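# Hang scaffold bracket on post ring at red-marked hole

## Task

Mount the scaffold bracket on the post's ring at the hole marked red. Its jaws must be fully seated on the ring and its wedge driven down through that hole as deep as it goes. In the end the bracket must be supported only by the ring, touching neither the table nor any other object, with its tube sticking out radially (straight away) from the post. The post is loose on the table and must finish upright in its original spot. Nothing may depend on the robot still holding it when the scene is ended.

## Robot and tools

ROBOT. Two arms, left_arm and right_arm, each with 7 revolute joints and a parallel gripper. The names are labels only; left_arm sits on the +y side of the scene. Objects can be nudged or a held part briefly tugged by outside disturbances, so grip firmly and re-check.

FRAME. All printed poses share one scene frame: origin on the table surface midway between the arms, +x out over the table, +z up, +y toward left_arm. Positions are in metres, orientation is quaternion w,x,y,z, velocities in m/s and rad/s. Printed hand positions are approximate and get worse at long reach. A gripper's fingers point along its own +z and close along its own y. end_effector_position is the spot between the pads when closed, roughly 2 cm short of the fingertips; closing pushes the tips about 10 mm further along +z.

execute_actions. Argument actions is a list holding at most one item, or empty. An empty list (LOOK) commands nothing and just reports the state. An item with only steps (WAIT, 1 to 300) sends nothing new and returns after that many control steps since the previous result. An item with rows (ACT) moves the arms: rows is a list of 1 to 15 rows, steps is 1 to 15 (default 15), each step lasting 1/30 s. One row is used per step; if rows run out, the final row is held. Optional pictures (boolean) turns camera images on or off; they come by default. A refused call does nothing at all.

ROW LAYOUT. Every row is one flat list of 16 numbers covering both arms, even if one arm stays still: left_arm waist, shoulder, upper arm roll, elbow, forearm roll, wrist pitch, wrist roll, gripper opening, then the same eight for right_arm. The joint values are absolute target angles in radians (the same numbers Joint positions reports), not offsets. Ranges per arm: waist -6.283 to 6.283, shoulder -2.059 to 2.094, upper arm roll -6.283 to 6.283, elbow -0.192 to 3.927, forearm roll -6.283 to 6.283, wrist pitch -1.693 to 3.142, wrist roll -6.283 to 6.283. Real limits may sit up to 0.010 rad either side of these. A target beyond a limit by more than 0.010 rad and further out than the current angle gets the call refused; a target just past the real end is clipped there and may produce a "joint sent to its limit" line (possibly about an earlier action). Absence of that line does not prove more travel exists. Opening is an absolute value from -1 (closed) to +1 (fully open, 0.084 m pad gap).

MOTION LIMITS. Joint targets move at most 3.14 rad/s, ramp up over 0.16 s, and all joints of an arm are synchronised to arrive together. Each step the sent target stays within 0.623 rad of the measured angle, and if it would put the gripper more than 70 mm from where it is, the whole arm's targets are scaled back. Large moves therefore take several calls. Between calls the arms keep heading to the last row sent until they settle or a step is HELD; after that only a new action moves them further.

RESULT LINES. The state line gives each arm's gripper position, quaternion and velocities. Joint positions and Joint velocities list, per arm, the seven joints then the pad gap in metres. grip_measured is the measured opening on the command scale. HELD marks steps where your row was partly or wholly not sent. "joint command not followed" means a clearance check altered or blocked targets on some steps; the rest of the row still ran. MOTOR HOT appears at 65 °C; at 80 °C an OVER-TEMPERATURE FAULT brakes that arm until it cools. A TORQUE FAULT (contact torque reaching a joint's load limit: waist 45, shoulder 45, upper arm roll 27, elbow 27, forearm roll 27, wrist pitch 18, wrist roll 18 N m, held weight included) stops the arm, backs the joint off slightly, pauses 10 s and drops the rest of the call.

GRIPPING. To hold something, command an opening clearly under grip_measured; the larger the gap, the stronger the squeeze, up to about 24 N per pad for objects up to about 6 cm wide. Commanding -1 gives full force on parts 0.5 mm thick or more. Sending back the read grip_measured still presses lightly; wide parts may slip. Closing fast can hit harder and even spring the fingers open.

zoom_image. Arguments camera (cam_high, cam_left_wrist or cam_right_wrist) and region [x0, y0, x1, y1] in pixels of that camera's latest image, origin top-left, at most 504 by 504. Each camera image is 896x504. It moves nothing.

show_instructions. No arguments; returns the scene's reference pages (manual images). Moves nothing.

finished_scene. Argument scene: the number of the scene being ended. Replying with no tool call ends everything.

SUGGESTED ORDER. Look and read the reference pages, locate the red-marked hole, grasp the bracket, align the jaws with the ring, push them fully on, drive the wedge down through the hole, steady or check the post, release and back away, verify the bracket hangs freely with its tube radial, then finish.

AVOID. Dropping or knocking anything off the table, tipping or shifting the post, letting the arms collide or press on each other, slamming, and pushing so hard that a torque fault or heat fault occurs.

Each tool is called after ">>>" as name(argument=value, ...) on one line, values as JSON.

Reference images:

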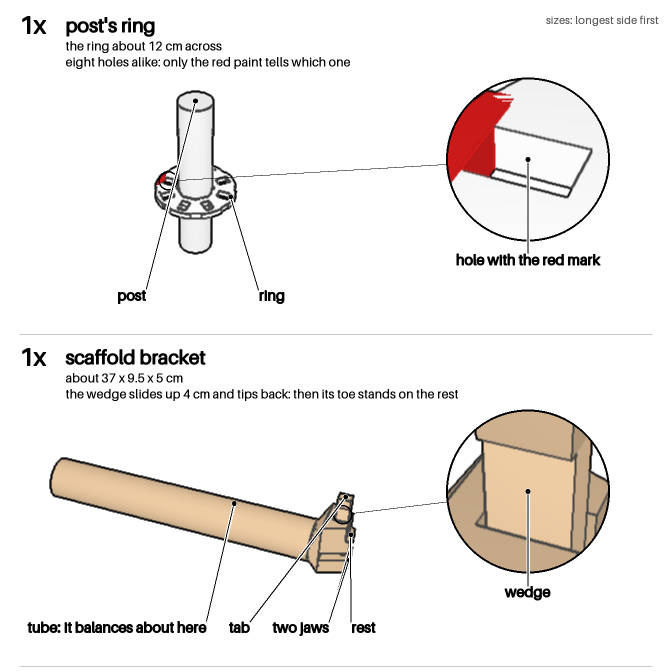

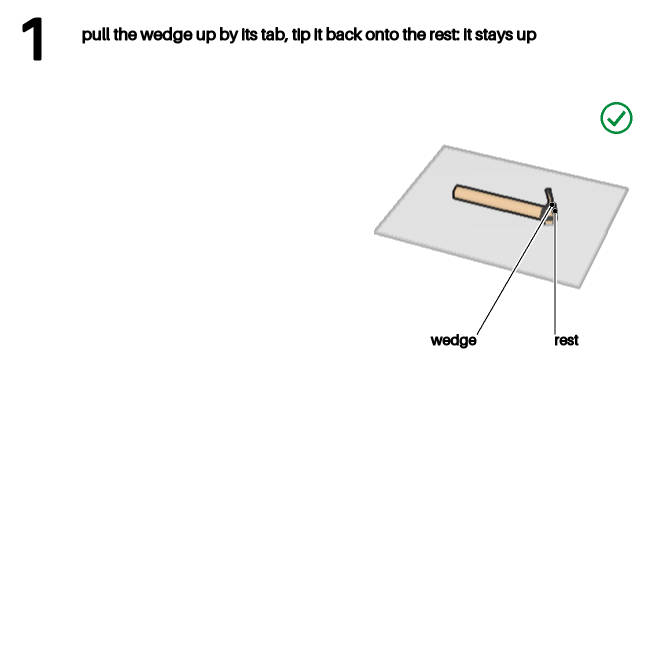

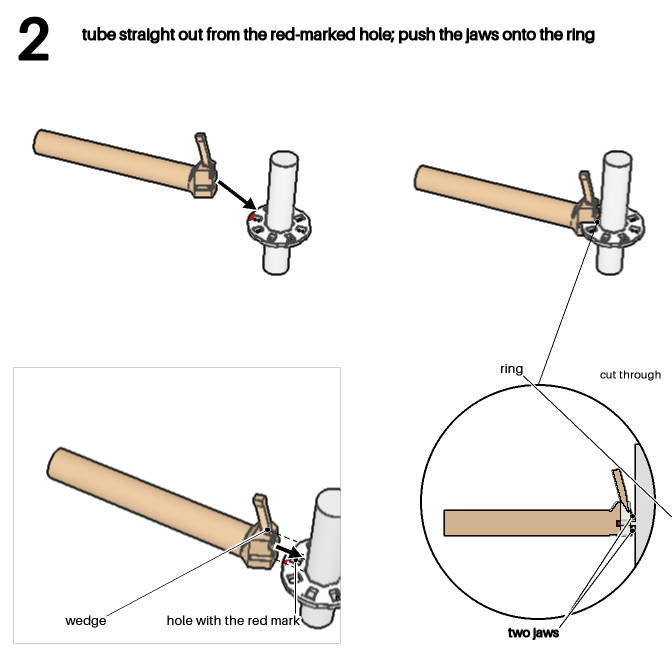

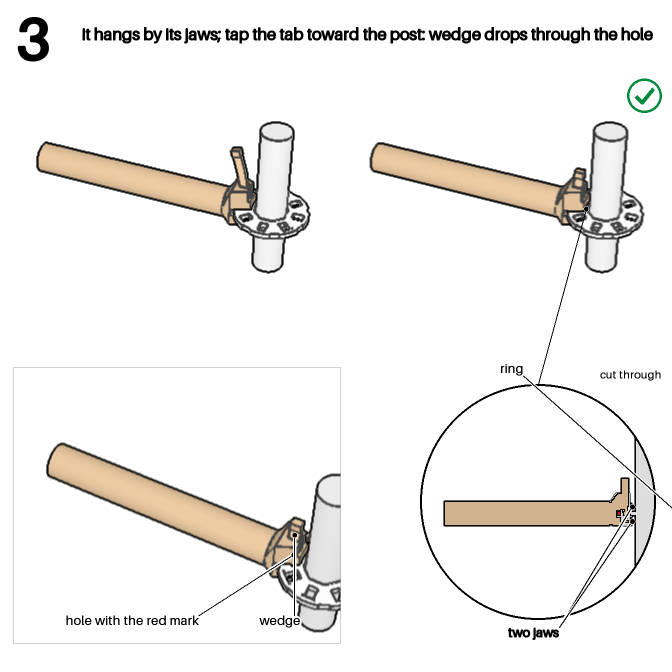

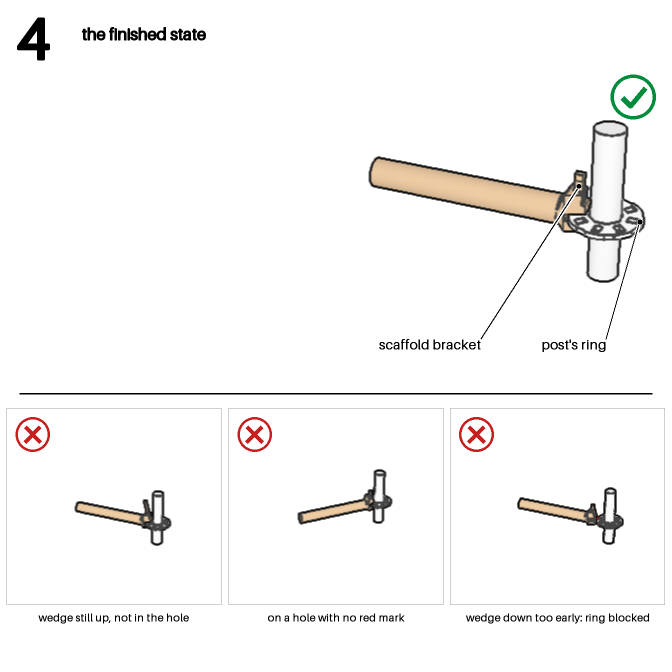

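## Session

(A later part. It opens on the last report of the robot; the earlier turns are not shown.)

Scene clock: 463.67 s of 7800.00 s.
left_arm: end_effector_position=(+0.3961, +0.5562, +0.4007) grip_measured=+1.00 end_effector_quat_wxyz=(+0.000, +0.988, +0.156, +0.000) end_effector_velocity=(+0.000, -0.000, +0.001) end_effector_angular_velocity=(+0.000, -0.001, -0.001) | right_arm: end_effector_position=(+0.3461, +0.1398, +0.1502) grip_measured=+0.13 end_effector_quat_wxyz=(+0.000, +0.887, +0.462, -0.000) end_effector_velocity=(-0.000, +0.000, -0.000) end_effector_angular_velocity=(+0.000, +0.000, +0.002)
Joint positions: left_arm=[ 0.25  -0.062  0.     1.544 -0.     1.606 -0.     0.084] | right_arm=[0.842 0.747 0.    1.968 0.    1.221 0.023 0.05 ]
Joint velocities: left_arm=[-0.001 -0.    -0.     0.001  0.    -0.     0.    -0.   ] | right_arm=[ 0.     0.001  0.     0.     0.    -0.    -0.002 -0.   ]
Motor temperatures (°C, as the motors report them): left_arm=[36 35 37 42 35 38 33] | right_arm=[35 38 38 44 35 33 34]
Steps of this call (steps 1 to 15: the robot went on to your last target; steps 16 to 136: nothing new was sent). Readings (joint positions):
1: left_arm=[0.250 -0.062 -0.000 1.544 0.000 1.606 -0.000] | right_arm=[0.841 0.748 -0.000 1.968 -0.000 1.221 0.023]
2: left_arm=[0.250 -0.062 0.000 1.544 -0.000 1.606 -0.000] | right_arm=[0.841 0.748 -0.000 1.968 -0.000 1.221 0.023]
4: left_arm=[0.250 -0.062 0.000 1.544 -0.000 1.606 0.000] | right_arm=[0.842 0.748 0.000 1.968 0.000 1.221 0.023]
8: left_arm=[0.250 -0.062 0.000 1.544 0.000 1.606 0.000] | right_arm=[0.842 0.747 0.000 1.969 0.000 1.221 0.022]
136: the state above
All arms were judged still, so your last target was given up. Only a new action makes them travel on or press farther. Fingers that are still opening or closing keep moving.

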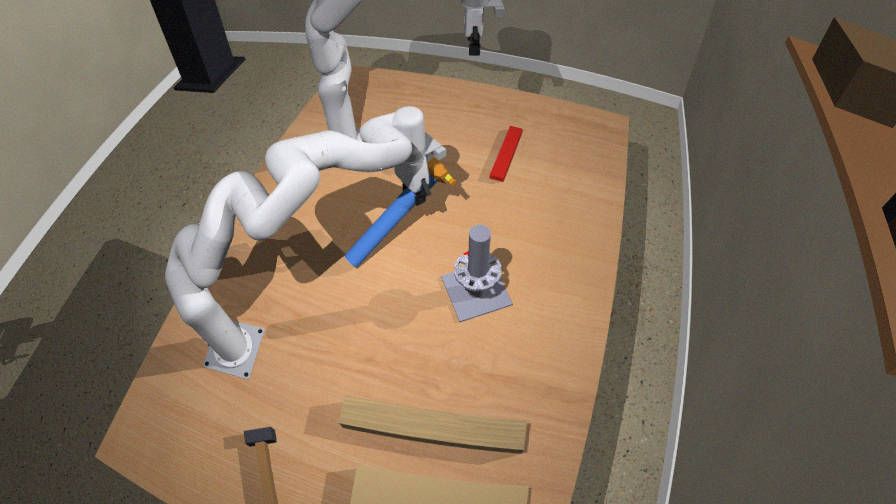

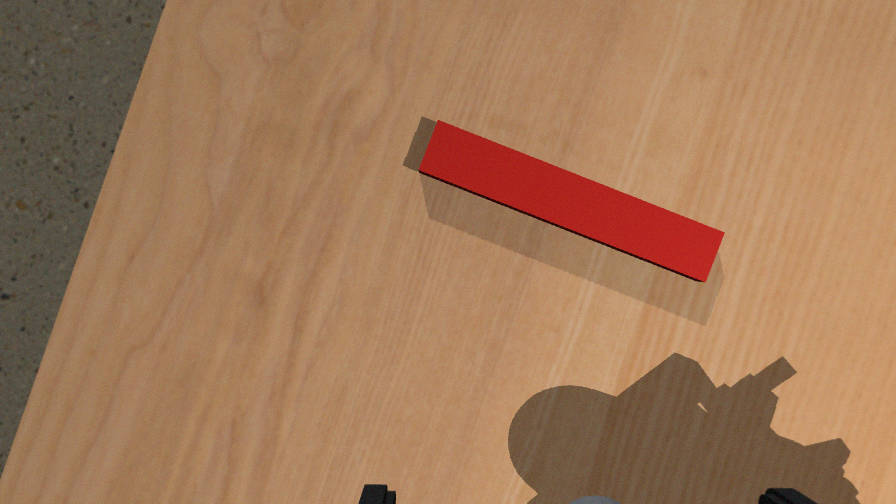

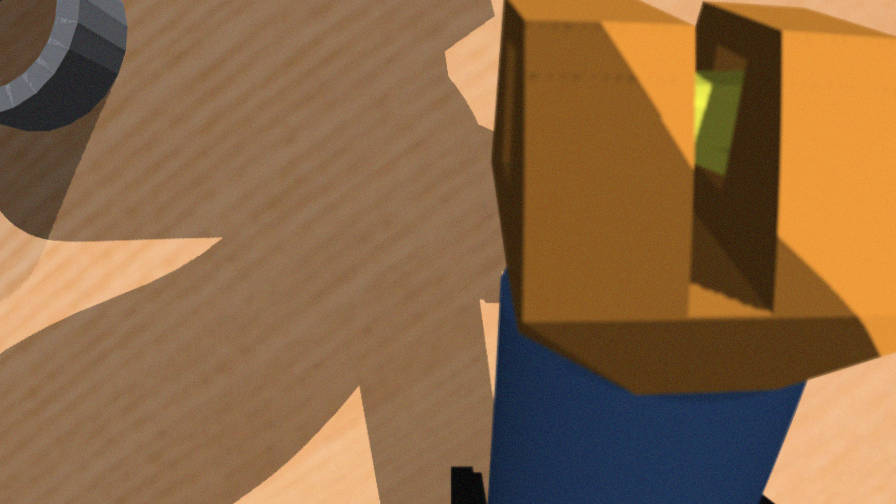

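>>> execute_actions(actions=[{"rows": [[0.25,-0.062,0,1.544,0,1.606,0,1, 0.8415,0.752,0,1.962,0,1.21,0.0225,-1],[0.25,-0.062,0,1.544,0,1.606,0,1, 0.8415,0.756,0,1.957,0,1.201,0.0225,-1],[0.25,-0.062,0,1.544,0,1.606,0,1, 0.8415,0.76,0,1.952,0,1.192,0.0225,-1],[0.25,-0.062,0,1.544,0,1.606,0,1, 0.8415,0.765,0,1.945,0,1.18,0.0225,-1],[0.25,-0.062,0,1.544,0,1.606,0,1, 0.8415,0.77,0,1.939,0,1.169,0.0225,-1],[0.25,-0.062,0,1.544,0,1.606,0,1, 0.8415,0.7755,0,1.9325,0,1.157,0.0225,-1],[0.25,-0.062,0,1.544,0,1.606,0,1, 0.8415,0.781,0,1.926,0,1.145,0.0225,-1],[0.25,-0.062,0,1.544,0,1.606,0,1, 0.8415,0.7865,0,1.92,0,1.1335,0.0225,-1],[0.25,-0.062,0,1.544,0,1.606,0,1, 0.8415,0.792,0,1.914,0,1.122,0.0225,-1],[0.25,-0.062,0,1.544,0,1.606,0,1, 0.8415,0.7975,0,1.9085,0,1.111,0.0225,-1],[0.25,-0.062,0,1.544,0,1.606,0,1, 0.8415,0.803,0,1.903,0,1.10,0.0225,-1],[0.25,-0.062,0,1.544,0,1.606,0,1, 0.8415,0.8085,0,1.898,0,1.0895,0.0225,-1],[0.25,-0.062,0,1.544,0,1.606,0,1, 0.8415,0.814,0,1.893,0,1.079,0.0225,-1],[0.25,-0.062,0,1.544,0,1.606,0,1, 0.8415,0.8195,0,1.8885,0,1.069,0.0225,-1],[0.25,-0.062,0,1.544,0,1.606,0,1, 0.8415,0.825,0,1.884,0,1.059,0.0225,-1]], "steps": 15}], pictures=false)

>>> execute_actions(actions=[{"rows": [[0.25,-0.062,0,1.544,0,1.606,0,1, 0.8415,0.8305,0,1.88,0,1.0495,0.0225,-1],[0.25,-0.062,0,1.544,0,1.606,0,1, 0.8415,0.836,0,1.876,0,1.04,0.0225,-1],[0.25,-0.062,0,1.544,0,1.606,0,1, 0.8415,0.8415,0,1.8725,0,1.031,0.0225,-1],[0.25,-0.062,0,1.544,0,1.606,0,1, 0.8415,0.847,0,1.869,0,1.022,0.0225,-1],[0.25,-0.062,0,1.544,0,1.606,0,1, 0.8415,0.8525,0,1.866,0,1.0135,0.0225,-1],[0.25,-0.062,0,1.544,0,1.606,0,1, 0.8415,0.858,0,1.863,0,1.005,0.0225,-1],[0.25,-0.062,0,1.544,0,1.606,0,1, 0.8415,0.863,0,1.8605,0,0.9975,0.0225,-1],[0.25,-0.062,0,1.544,0,1.606,0,1, 0.8415,0.868,0,1.858,0,0.99,0.0225,-1],[0.25,-0.062,0,1.544,0,1.606,0,1, 0.8415,0.8726,0,1.856,0,0.9834,0.0225,-1],[0.25,-0.062,0,1.544,0,1.606,0,1, 0.8415,0.8772,0,1.8542,0,0.977,0.0225,-1],[0.25,-0.062,0,1.544,0,1.606,0,1, 0.8415,0.881,0,1.8537,0,0.9727,0.0225,-1],[0.25,-0.062,0,1.544,0,1.606,0,1, 0.8415,0.884,0,1.8533,0,0.9693,0.0225,-1],[0.25,-0.062,0,1.544,0,1.606,0,1, 0.8415,0.886,0,1.853,0,0.967,0.0225,-1]], "steps": 15}], pictures=false)

>>> execute_actions(actions=[{"rows": [[0.25,-0.062,0,1.544,0,1.606,0,1, 0.8415,0.886,0,1.853,0,0.967,0.0225,-1],[0.25,-0.062,0,1.544,0,1.606,0,1, 0.8415,0.886,0,1.853,0,0.967,0.0225,-1],[0.25,-0.062,0,1.544,0,1.606,0,1, 0.8415,0.886,0,1.853,0,0.967,0.0225,-1],[0.25,-0.062,0,1.544,0,1.606,0,1, 0.8415,0.886,0,1.853,0,0.967,0.0225,-1],[0.25,-0.062,0,1.544,0,1.606,0,1, 0.8415,0.886,0,1.853,0,0.967,0.0225,-0.5],[0.25,-0.062,0,1.544,0,1.606,0,1, 0.8415,0.886,0,1.853,0,0.967,0.0225,0],[0.25,-0.062,0,1.544,0,1.606,0,1, 0.8415,0.886,0,1.853,0,0.967,0.0225,0.2],[0.25,-0.062,0,1.544,0,1.606,0,1, 0.8415,0.886,0,1.853,0,0.967,0.0225,0.4],[0.25,-0.062,0,1.544,0,1.606,0,1, 0.8415,0.886,0,1.853,0,0.967,0.0225,1]], "steps": 15}])

Scene clock: 555.27 s of 7800.00 s.
left_arm: end_effector_position=(+0.3961, +0.5562, +0.4007) grip_measured=+1.00 end_effector_quat_wxyz=(+0.000, +0.988, +0.156, -0.000) end_effector_velocity=(-0.000, +0.000, -0.000) end_effector_angular_velocity=(-0.001, +0.001, +0.001) | right_arm: end_effector_position=(+0.3466, +0.1407, +0.0904) grip_measured=+0.13 end_effector_quat_wxyz=(+0.001, +0.887, +0.462, -0.001) end_effector_velocity=(+0.003, +0.004, -0.136) end_effector_angular_velocity=(+0.021, -0.013, -0.003)
Joint positions: left_arm=[ 0.25  -0.062  0.     1.544 -0.     1.606  0.     0.084] | right_arm=[ 0.842  0.808  0.     1.899 -0.     1.094  0.022  0.05 ]
Joint velocities: left_arm=[ 0.     0.    -0.    -0.001 -0.     0.    -0.001  0.   ] | right_arm=[-0.     0.155 -0.001 -0.138  0.001 -0.317  0.002 -0.   ]
Motor temperatures (°C, as the motors report them): left_arm=[36 36 37 42 35 38 33] | right_arm=[35 40 38 48 35 33 34]
Steps of this call (steps 1 to 90: nothing new was sent; then 88.10 s passed at rest; steps 91 to 105: all 15 steps of this action). Readings (joint positions):
91: left_arm=[0.250 -0.062 0.000 1.544 0.000 1.606 0.000] | right_arm=[0.841 0.747 0.000 1.968 -0.000 1.221 0.023]
92: left_arm=[0.250 -0.062 -0.000 1.544 -0.000 1.606 -0.000] | right_arm=[0.842 0.748 -0.000 1.967 -0.000 1.218 0.023]
94: left_arm=[0.250 -0.062 0.000 1.544 0.000 1.606 -0.000] | right_arm=[0.841 0.751 -0.000 1.963 0.000 1.207 0.022]
98: left_arm=[0.250 -0.062 0.000 1.544 0.000 1.606 0.000] | right_arm=[0.841 0.768 -0.000 1.941 0.000 1.170 0.022]
105: the state above

Scene clock: 555.77 s of 7800.00 s.
left_arm: end_effector_position=(+0.3961, +0.5562, +0.4007) grip_measured=+1.00 end_effector_quat_wxyz=(+0.000, +0.988, +0.156, +0.000) end_effector_velocity=(-0.000, +0.000, -0.000) end_effector_angular_velocity=(-0.000, +0.001, +0.000) | right_arm: end_effector_position=(+0.3459, +0.1401, +0.0332) grip_measured=+0.13 end_effector_quat_wxyz=(+0.000, +0.887, +0.462, -0.000) end_effector_velocity=(+0.015, +0.026, +0.015) end_effector_angular_velocity=(+0.091, -0.058, +0.002)
Joint positions: left_arm=[ 0.25  -0.062 -0.     1.544 -0.     1.606 -0.     0.084] | right_arm=[ 0.842  0.881  0.     1.855 -0.     0.975  0.023  0.05 ]
Joint velocities: left_arm=[ 0.001  0.    -0.    -0.001  0.    -0.     0.     0.   ] | right_arm=[ 0.002  0.     0.     0.022  0.002 -0.087 -0.    -0.002]
Motor temperatures (°C, as the motors report them): left_arm=[36 36 37 42 35 38 33] | right_arm=[35 40 38 48 35 33 34]
Steps of this call (steps 1 to 15: all 15 steps of this action). Readings (joint positions):
1: left_arm=[0.250 -0.062 -0.000 1.544 0.000 1.606 -0.000] | right_arm=[0.842 0.813 0.000 1.895 -0.000 1.083 0.022]
2: left_arm=[0.250 -0.062 0.000 1.544 -0.000 1.606 0.000] | right_arm=[0.842 0.818 0.000 1.890 -0.000 1.073 0.022]
4: left_arm=[0.250 -0.062 0.000 1.544 0.000 1.606 0.000] | right_arm=[0.841 0.829 -0.000 1.882 -0.000 1.053 0.022]
8: left_arm=[0.250 -0.062 0.000 1.544 -0.000 1.606 -0.000] | right_arm=[0.841 0.851 0.000 1.868 -0.000 1.017 0.023]
15: the state above

Scene clock: 556.27 s of 7800.00 s.
left_arm: end_effector_position=(+0.3961, +0.5562, +0.4007) grip_measured=+1.00 end_effector_quat_wxyz=(+0.000, +0.988, +0.156, +0.000) end_effector_velocity=(+0.000, +0.000, +0.001) end_effector_angular_velocity=(+0.000, -0.001, +0.000) | right_arm: end_effector_position=(+0.3468, +0.1406, +0.0308) grip_measured=+1.00 end_effector_quat_wxyz=(-0.001, +0.887, +0.462, +0.001) end_effector_velocity=(-0.007, -0.006, -0.013) end_effector_angular_velocity=(-0.025, +0.018, +0.003)
Joint positions: left_arm=[ 0.25  -0.062  0.     1.544 -0.     1.606  0.     0.084] | right_arm=[ 0.841  0.885 -0.     1.854  0.     0.966  0.022  0.084]
Joint velocities: left_arm=[-0.     0.     0.     0.001 -0.     0.    -0.     0.   ] | right_arm=[ 0.002  0.011  0.001 -0.013  0.     0.007 -0.     0.   ]
Motor temperatures (°C, as the motors report them): left_arm=[36 36 37 42 35 38 33] | right_arm=[35 40 38 48 35 33 34]
Steps of this call (steps 1 to 15: all 15 steps of this action). Readings (joint positions):
1: left_arm=[0.250 -0.062 0.000 1.544 0.000 1.606 -0.000] | right_arm=[0.842 0.881 0.000 1.855 -0.000 0.972 0.023]
2: left_arm=[0.250 -0.062 0.000 1.544 0.000 1.606 -0.000] | right_arm=[0.842 0.882 0.000 1.855 -0.000 0.971 0.023]
4: left_arm=[0.250 -0.062 -0.000 1.544 0.000 1.606 0.000] | right_arm=[0.842 0.882 0.000 1.855 -0.000 0.969 0.023]
8: left_arm=[0.250 -0.062 -0.000 1.544 0.000 1.606 0.000] | right_arm=[0.842 0.883 0.000 1.856 0.000 0.967 0.023]
15: the state above

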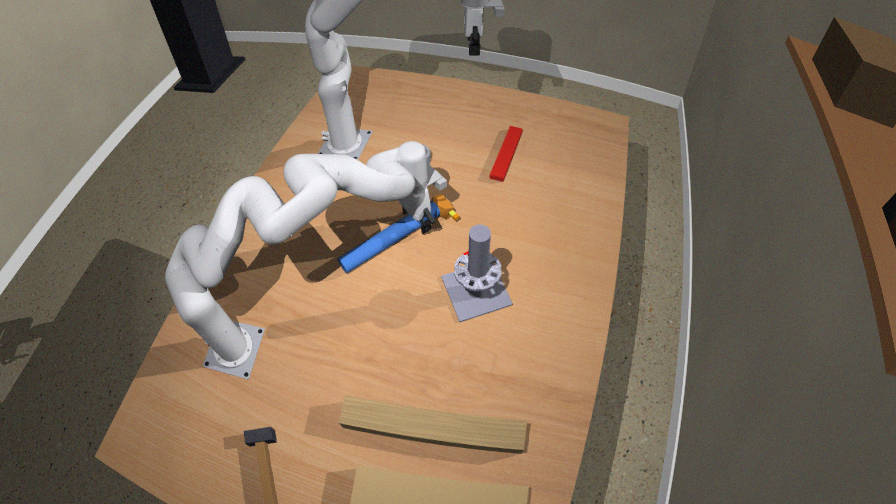

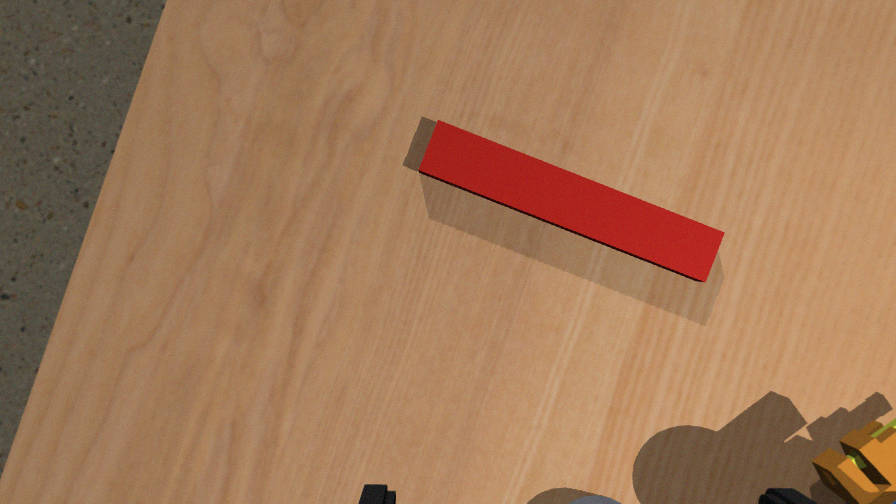

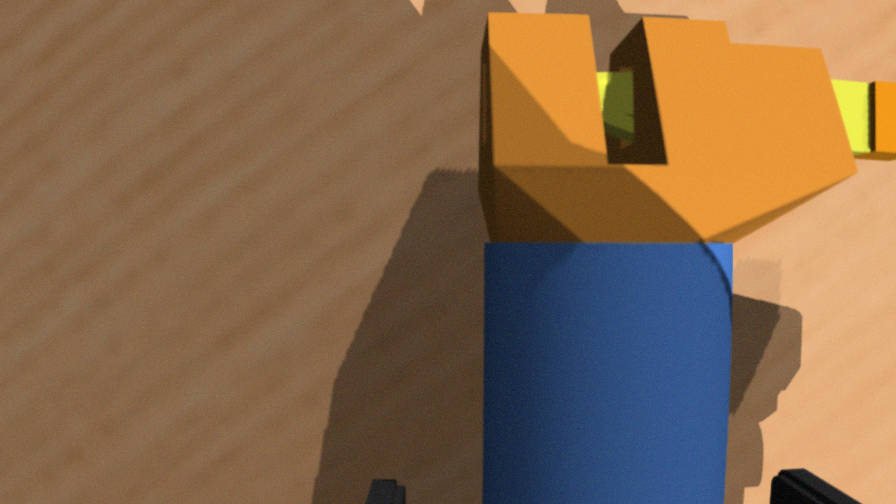

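>>> execute_actions(actions=[{"rows": [[0.25,-0.062,0,1.544,0,1.606,0,1, 0.842,0.8634,0,1.808,0,0.9446,0.023,1],[0.25,-0.062,0,1.544,0,1.606,0,1, 0.842,0.8384,0,1.7633,0,0.9249,0.023,1],[0.25,-0.062,0,1.544,0,1.606,0,1, 0.8425,0.8133,0,1.7185,0,0.9052,0.0235,1],[0.25,-0.062,0,1.544,0,1.606,0,1, 0.843,0.7883,0,1.6737,0,0.8854,0.024,1],[0.25,-0.062,0,1.544,0,1.606,0,1, 0.843,0.7614,0,1.6258,0,0.8644,0.024,1]], "steps": 15}], pictures=false)

>>> execute_actions(actions=[{"rows": [[0.25,-0.062,0,1.544,0,1.606,0,1, 0.843,0.7614,0,1.6258,0,0.8644,0.024,0.8],[0.25,-0.062,0,1.544,0,1.606,0,1, 0.843,0.7614,0,1.6258,0,0.8644,0.024,0.6],[0.25,-0.062,0,1.544,0,1.606,0,1, 0.843,0.7614,0,1.6258,0,0.8644,0.024,0.45],[0.25,-0.062,0,1.544,0,1.606,0,1, 0.843,0.7614,0,1.6258,0,0.8644,0.024,0.35],[0.25,-0.062,0,1.544,0,1.606,0,1, 0.843,0.7614,0,1.6258,0,0.8644,0.024,0.28],[0.25,-0.062,0,1.544,0,1.606,0,1, 0.843,0.7614,0,1.6258,0,0.8644,0.024,0.22],[0.25,-0.062,0,1.544,0,1.606,0,1, 0.843,0.7614,0,1.6258,0,0.8644,0.024,0.16],[0.25,-0.062,0,1.544,0,1.606,0,1, 0.843,0.7614,0,1.6258,0,0.8644,0.024,0.1],[0.25,-0.062,0,1.544,0,1.606,0,1, 0.843,0.7614,0,1.6258,0,0.8644,0.024,0.0],[0.25,-0.062,0,1.544,0,1.606,0,1, 0.843,0.7614,0,1.6258,0,0.8644,0.024,-0.2],[0.25,-0.062,0,1.544,0,1.606,0,1, 0.843,0.7614,0,1.6258,0,0.8644,0.024,-0.5],[0.25,-0.062,0,1.544,0,1.606,0,1, 0.843,0.7614,0,1.6258,0,0.8644,0.024,-0.8],[0.25,-0.062,0,1.544,0,1.606,0,1, 0.843,0.7614,0,1.6258,0,0.8644,0.024,-1]], "steps": 15}])

>>> execute_actions(actions=[{"rows": [[0.25,-0.062,0,1.544,0,1.606,0,1, 0.843,0.7577,0,1.6263,0,0.8686,0.024,-1],[0.25,-0.062,0,1.544,0,1.606,0,1, 0.843,0.754,0,1.6269,0,0.8729,0.024,-1],[0.25,-0.062,0,1.544,0,1.606,0,1, 0.843,0.7504,0,1.6274,0,0.877,0.024,-1],[0.25,-0.062,0,1.544,0,1.606,0,1, 0.843,0.7467,0,1.628,0,0.8813,0.024,-1],[0.25,-0.062,0,1.544,0,1.606,0,1, 0.843,0.743,0,1.6285,0,0.8855,0.024,-1],[0.25,-0.062,0,1.544,0,1.606,0,1, 0.843,0.7393,0,1.6291,0,0.8898,0.024,-1],[0.25,-0.062,0,1.544,0,1.606,0,1, 0.843,0.7356,0,1.6296,0,0.894,0.024,-1],[0.25,-0.062,0,1.544,0,1.606,0,1, 0.843,0.732,0,1.6302,0,0.8982,0.024,-1],[0.25,-0.062,0,1.544,0,1.606,0,1, 0.843,0.7283,0,1.6307,0,0.9024,0.024,-1],[0.25,-0.062,0,1.544,0,1.606,0,1, 0.843,0.7246,0,1.6313,0,0.9067,0.024,-1]], "steps": 15}], pictures=false)

>>> execute_actions(actions=[{"steps": 60}])

Scene clock: 582.57 s of 7800.00 s.
left_arm: end_effector_position=(+0.3961, +0.5562, +0.4007) grip_measured=+1.00 end_effector_quat_wxyz=(+0.000, +0.988, +0.156, -0.000) end_effector_velocity=(+0.000, -0.000, +0.000) end_effector_angular_velocity=(+0.000, -0.001, -0.001) | right_arm: end_effector_position=(+0.3263, +0.1118, +0.0280) grip_measured=+1.00 end_effector_quat_wxyz=(+0.000, +0.887, +0.462, +0.000) end_effector_velocity=(-0.005, -0.007, -0.004) end_effector_angular_velocity=(-0.004, +0.003, +0.001)
Joint positions: left_arm=[ 0.25  -0.062 -0.     1.544  0.     1.606  0.     0.084] | right_arm=[ 0.843  0.764 -0.     1.63  -0.     0.866  0.024  0.084]
Joint velocities: left_arm=[-0.     0.     0.     0.001 -0.     0.     0.001  0.   ] | right_arm=[ 0.    -0.017  0.    -0.042  0.    -0.02  -0.001 -0.   ]
Motor temperatures (°C, as the motors report them): left_arm=[36 36 37 43 35 38 33] | right_arm=[35 40 38 45 35 33 34]
Steps of this call (steps 1 to 15: the robot went on to your last target; steps 16 to 90: nothing new was sent; then 22.80 s passed at rest; steps 91 to 105: all 15 steps of this action). Readings (joint positions):
91: left_arm=[0.250 -0.062 0.000 1.544 0.000 1.606 0.000] | right_arm=[0.842 0.886 0.000 1.853 0.000 0.967 0.023]
92: left_arm=[0.250 -0.062 0.000 1.544 0.000 1.606 0.000] | right_arm=[0.842 0.884 0.000 1.849 0.000 0.964 0.023]
94: left_arm=[0.250 -0.062 0.000 1.544 -0.000 1.606 -0.000] | right_arm=[0.842 0.865 0.000 1.811 0.000 0.946 0.023]
98: left_arm=[0.250 -0.062 0.000 1.544 -0.000 1.606 0.000] | right_arm=[0.843 0.792 0.000 1.681 -0.000 0.890 0.024]
105: the state above

Scene clock: 583.07 s of 7800.00 s.
left_arm: end_effector_position=(+0.3961, +0.5562, +0.4007) grip_measured=+1.00 end_effector_quat_wxyz=(+0.000, +0.988, +0.156, +0.000) end_effector_velocity=(+0.000, -0.001, -0.000) end_effector_angular_velocity=(-0.000, +0.000, -0.002) | right_arm: end_effector_position=(+0.3259, +0.1113, +0.0280) grip_measured=+0.13 end_effector_quat_wxyz=(-0.000, +0.887, +0.462, +0.000) end_effector_velocity=(+0.000, -0.000, -0.001) end_effector_angular_velocity=(-0.001, +0.001, +0.000)
Joint positions: left_arm=[ 0.25  -0.062  0.     1.544  0.     1.606 -0.     0.084] | right_arm=[0.843 0.761 0.    1.626 0.    0.864 0.024 0.05 ]
Joint velocities: left_arm=[-0.001 -0.    -0.001 -0.     0.    -0.     0.     0.   ] | right_arm=[-0.     0.001 -0.    -0.     0.001 -0.    -0.001 -0.   ]
Motor temperatures (°C, as the motors report them): left_arm=[36 36 37 43 35 38 33] | right_arm=[35 40 38 45 35 33 34]
Steps of this call (steps 1 to 15: all 15 steps of this action). Readings (joint positions):
1: left_arm=[0.250 -0.062 -0.000 1.544 0.000 1.606 -0.000] | right_arm=[0.843 0.763 -0.000 1.629 -0.000 0.866 0.024]
2: left_arm=[0.250 -0.062 -0.000 1.544 0.000 1.606 -0.000] | right_arm=[0.843 0.763 -0.000 1.628 0.000 0.865 0.024]
4: left_arm=[0.250 -0.062 0.000 1.544 -0.000 1.606 0.000] | right_arm=[0.843 0.762 0.000 1.627 0.000 0.865 0.024]
8: left_arm=[0.250 -0.062 0.000 1.544 -0.000 1.606 0.000] | right_arm=[0.843 0.762 0.000 1.626 0.000 0.864 0.024]
15: the state above

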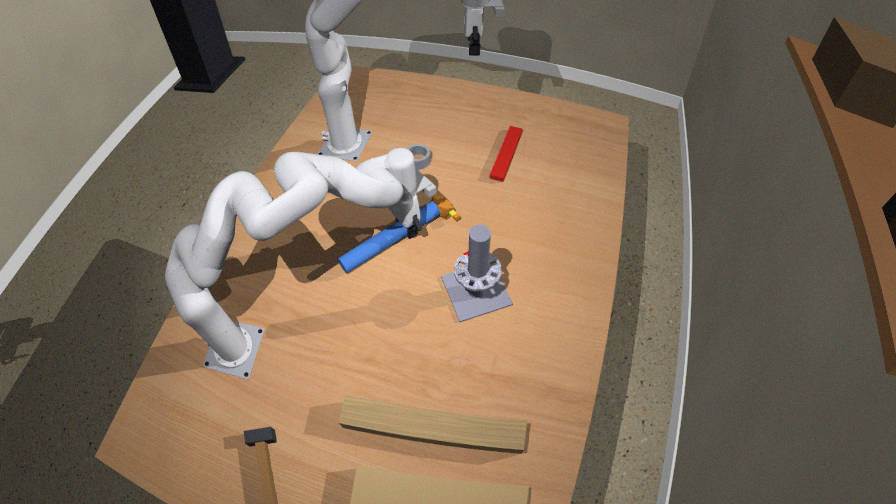

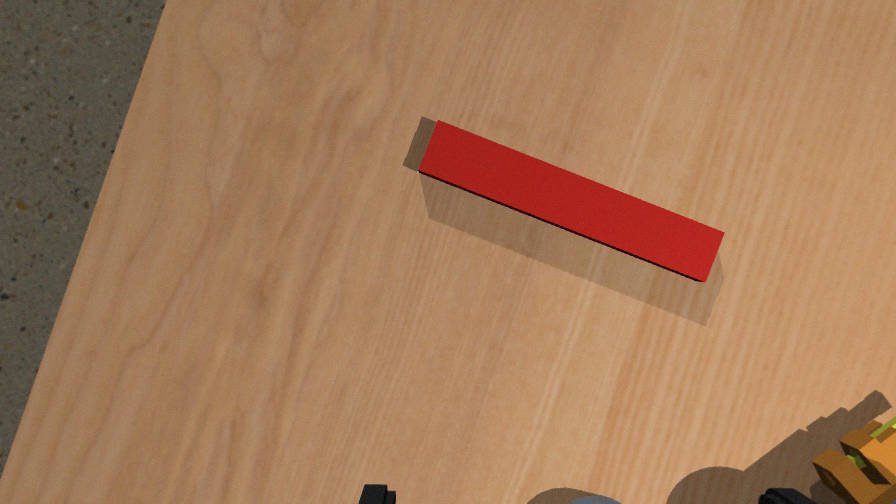

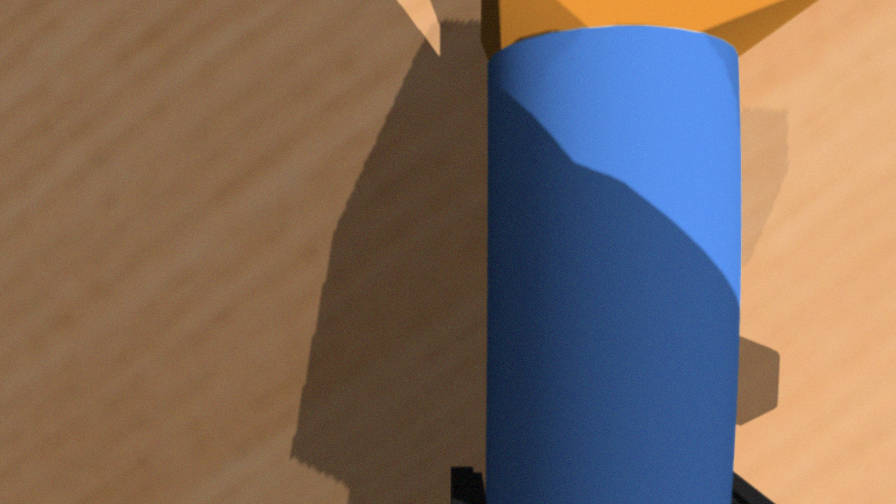

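Scene clock: 583.57 s of 7800.00 s.
left_arm: end_effector_position=(+0.3961, +0.5562, +0.4007) grip_measured=+1.00 end_effector_quat_wxyz=(+0.000, +0.988, +0.156, +0.000) end_effector_velocity=(-0.000, +0.000, -0.000) end_effector_angular_velocity=(+0.000, +0.001, +0.001) | right_arm: end_effector_position=(+0.3261, +0.1116, +0.0497) grip_measured=+0.13 end_effector_quat_wxyz=(-0.000, +0.887, +0.462, +0.001) end_effector_velocity=(+0.000, +0.002, +0.015) end_effector_angular_velocity=(+0.008, -0.004, -0.000)
Joint positions: left_arm=[ 0.25  -0.062  0.     1.544 -0.     1.606  0.     0.084] | right_arm=[ 0.843  0.726 -0.     1.632  0.     0.905  0.024  0.05 ]
Joint velocities: left_arm=[-0.     0.     0.001 -0.001  0.     0.    -0.     0.   ] | right_arm=[ 0.001 -0.022  0.001  0.005  0.001  0.019  0.001 -0.   ]
Motor temperatures (°C, as the motors report them): left_arm=[36 36 37 43 35 38 33] | right_arm=[35 40 38 45 35 33 34]
Steps of this call (steps 1 to 15: all 15 steps of this action). Readings (joint positions):
1: left_arm=[0.250 -0.062 0.000 1.544 -0.000 1.606 0.000] | right_arm=[0.843 0.761 0.000 1.626 0.000 0.864 0.024]
2: left_arm=[0.250 -0.062 -0.000 1.544 -0.000 1.606 0.000] | right_arm=[0.843 0.761 0.000 1.626 0.000 0.865 0.024]
4: left_arm=[0.250 -0.062 -0.000 1.544 -0.000 1.606 -0.000] | right_arm=[0.843 0.759 0.000 1.624 -0.000 0.871 0.024]
8: left_arm=[0.250 -0.062 -0.000 1.544 -0.000 1.606 0.000] | right_arm=[0.843 0.748 -0.000 1.623 -0.000 0.887 0.024]
15: the state above

Scene clock: 585.57 s of 7800.00 s.
left_arm: end_effector_position=(+0.3961, +0.5562, +0.4007) grip_measured=+1.00 end_effector_quat_wxyz=(+0.000, +0.988, +0.156, +0.000) end_effector_velocity=(+0.000, -0.000, +0.000) end_effector_angular_velocity=(-0.000, -0.000, -0.001) | right_arm: end_effector_position=(+0.3259, +0.1112, +0.0500) grip_measured=+0.13 end_effector_quat_wxyz=(-0.000, +0.887, +0.462, +0.000) end_effector_velocity=(-0.000, +0.001, +0.001) end_effector_angular_velocity=(+0.001, +0.000, +0.001)
Joint positions: left_arm=[ 0.25  -0.062 -0.     1.544 -0.     1.606  0.     0.084] | right_arm=[ 0.843  0.725  0.     1.631 -0.     0.907  0.024  0.05 ]
Joint velocities: left_arm=[-0.001 -0.     0.     0.    -0.     0.     0.     0.   ] | right_arm=[ 0.001 -0.001  0.     0.     0.001  0.    -0.     0.   ]
Motor temperatures (°C, as the motors report them): left_arm=[36 36 37 43 35 38 33] | right_arm=[35 40 38 46 35 33 34]
Steps of this call (steps 1 to 15: the robot went on to your last target; steps 16 to 60: nothing new was sent). Readings (joint positions):
1: left_arm=[0.250 -0.062 -0.000 1.544 -0.000 1.606 -0.000] | right_arm=[0.843 0.725 -0.000 1.632 0.000 0.905 0.024]
2: left_arm=[0.250 -0.062 0.000 1.544 -0.000 1.606 0.000] | right_arm=[0.843 0.725 -0.000 1.631 0.000 0.906 0.024]
4: left_arm=[0.250 -0.062 -0.000 1.544 -0.000 1.606 0.000] | right_arm=[0.843 0.726 -0.000 1.630 0.000 0.907 0.024]
8: left_arm=[0.250 -0.062 0.000 1.544 0.000 1.606 0.000] | right_arm=[0.843 0.726 0.000 1.630 0.000 0.907 0.024]
60: the state above
All arms were judged still, so your last target was given up. Only a new action makes them travel on or press farther. Fingers that are still opening or closing keep moving.

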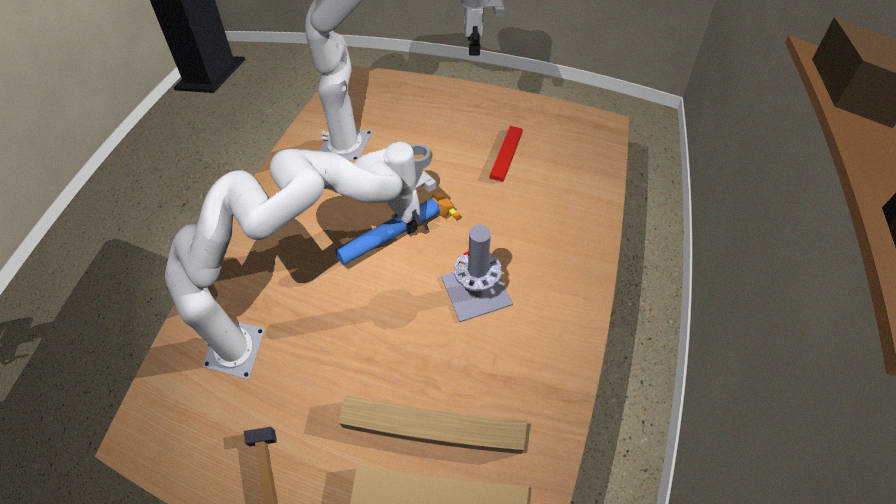

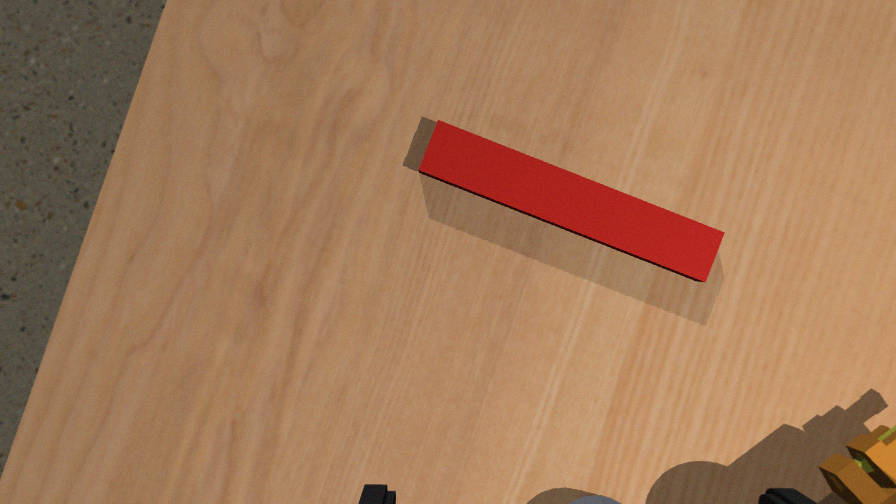

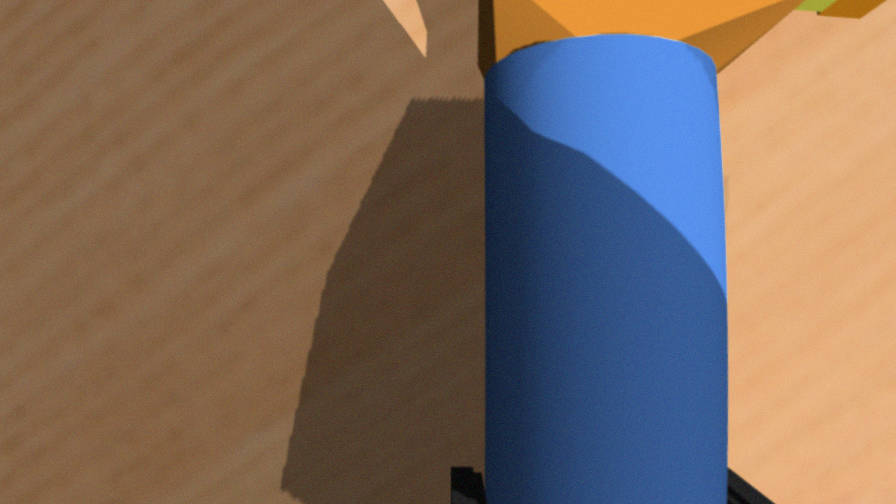

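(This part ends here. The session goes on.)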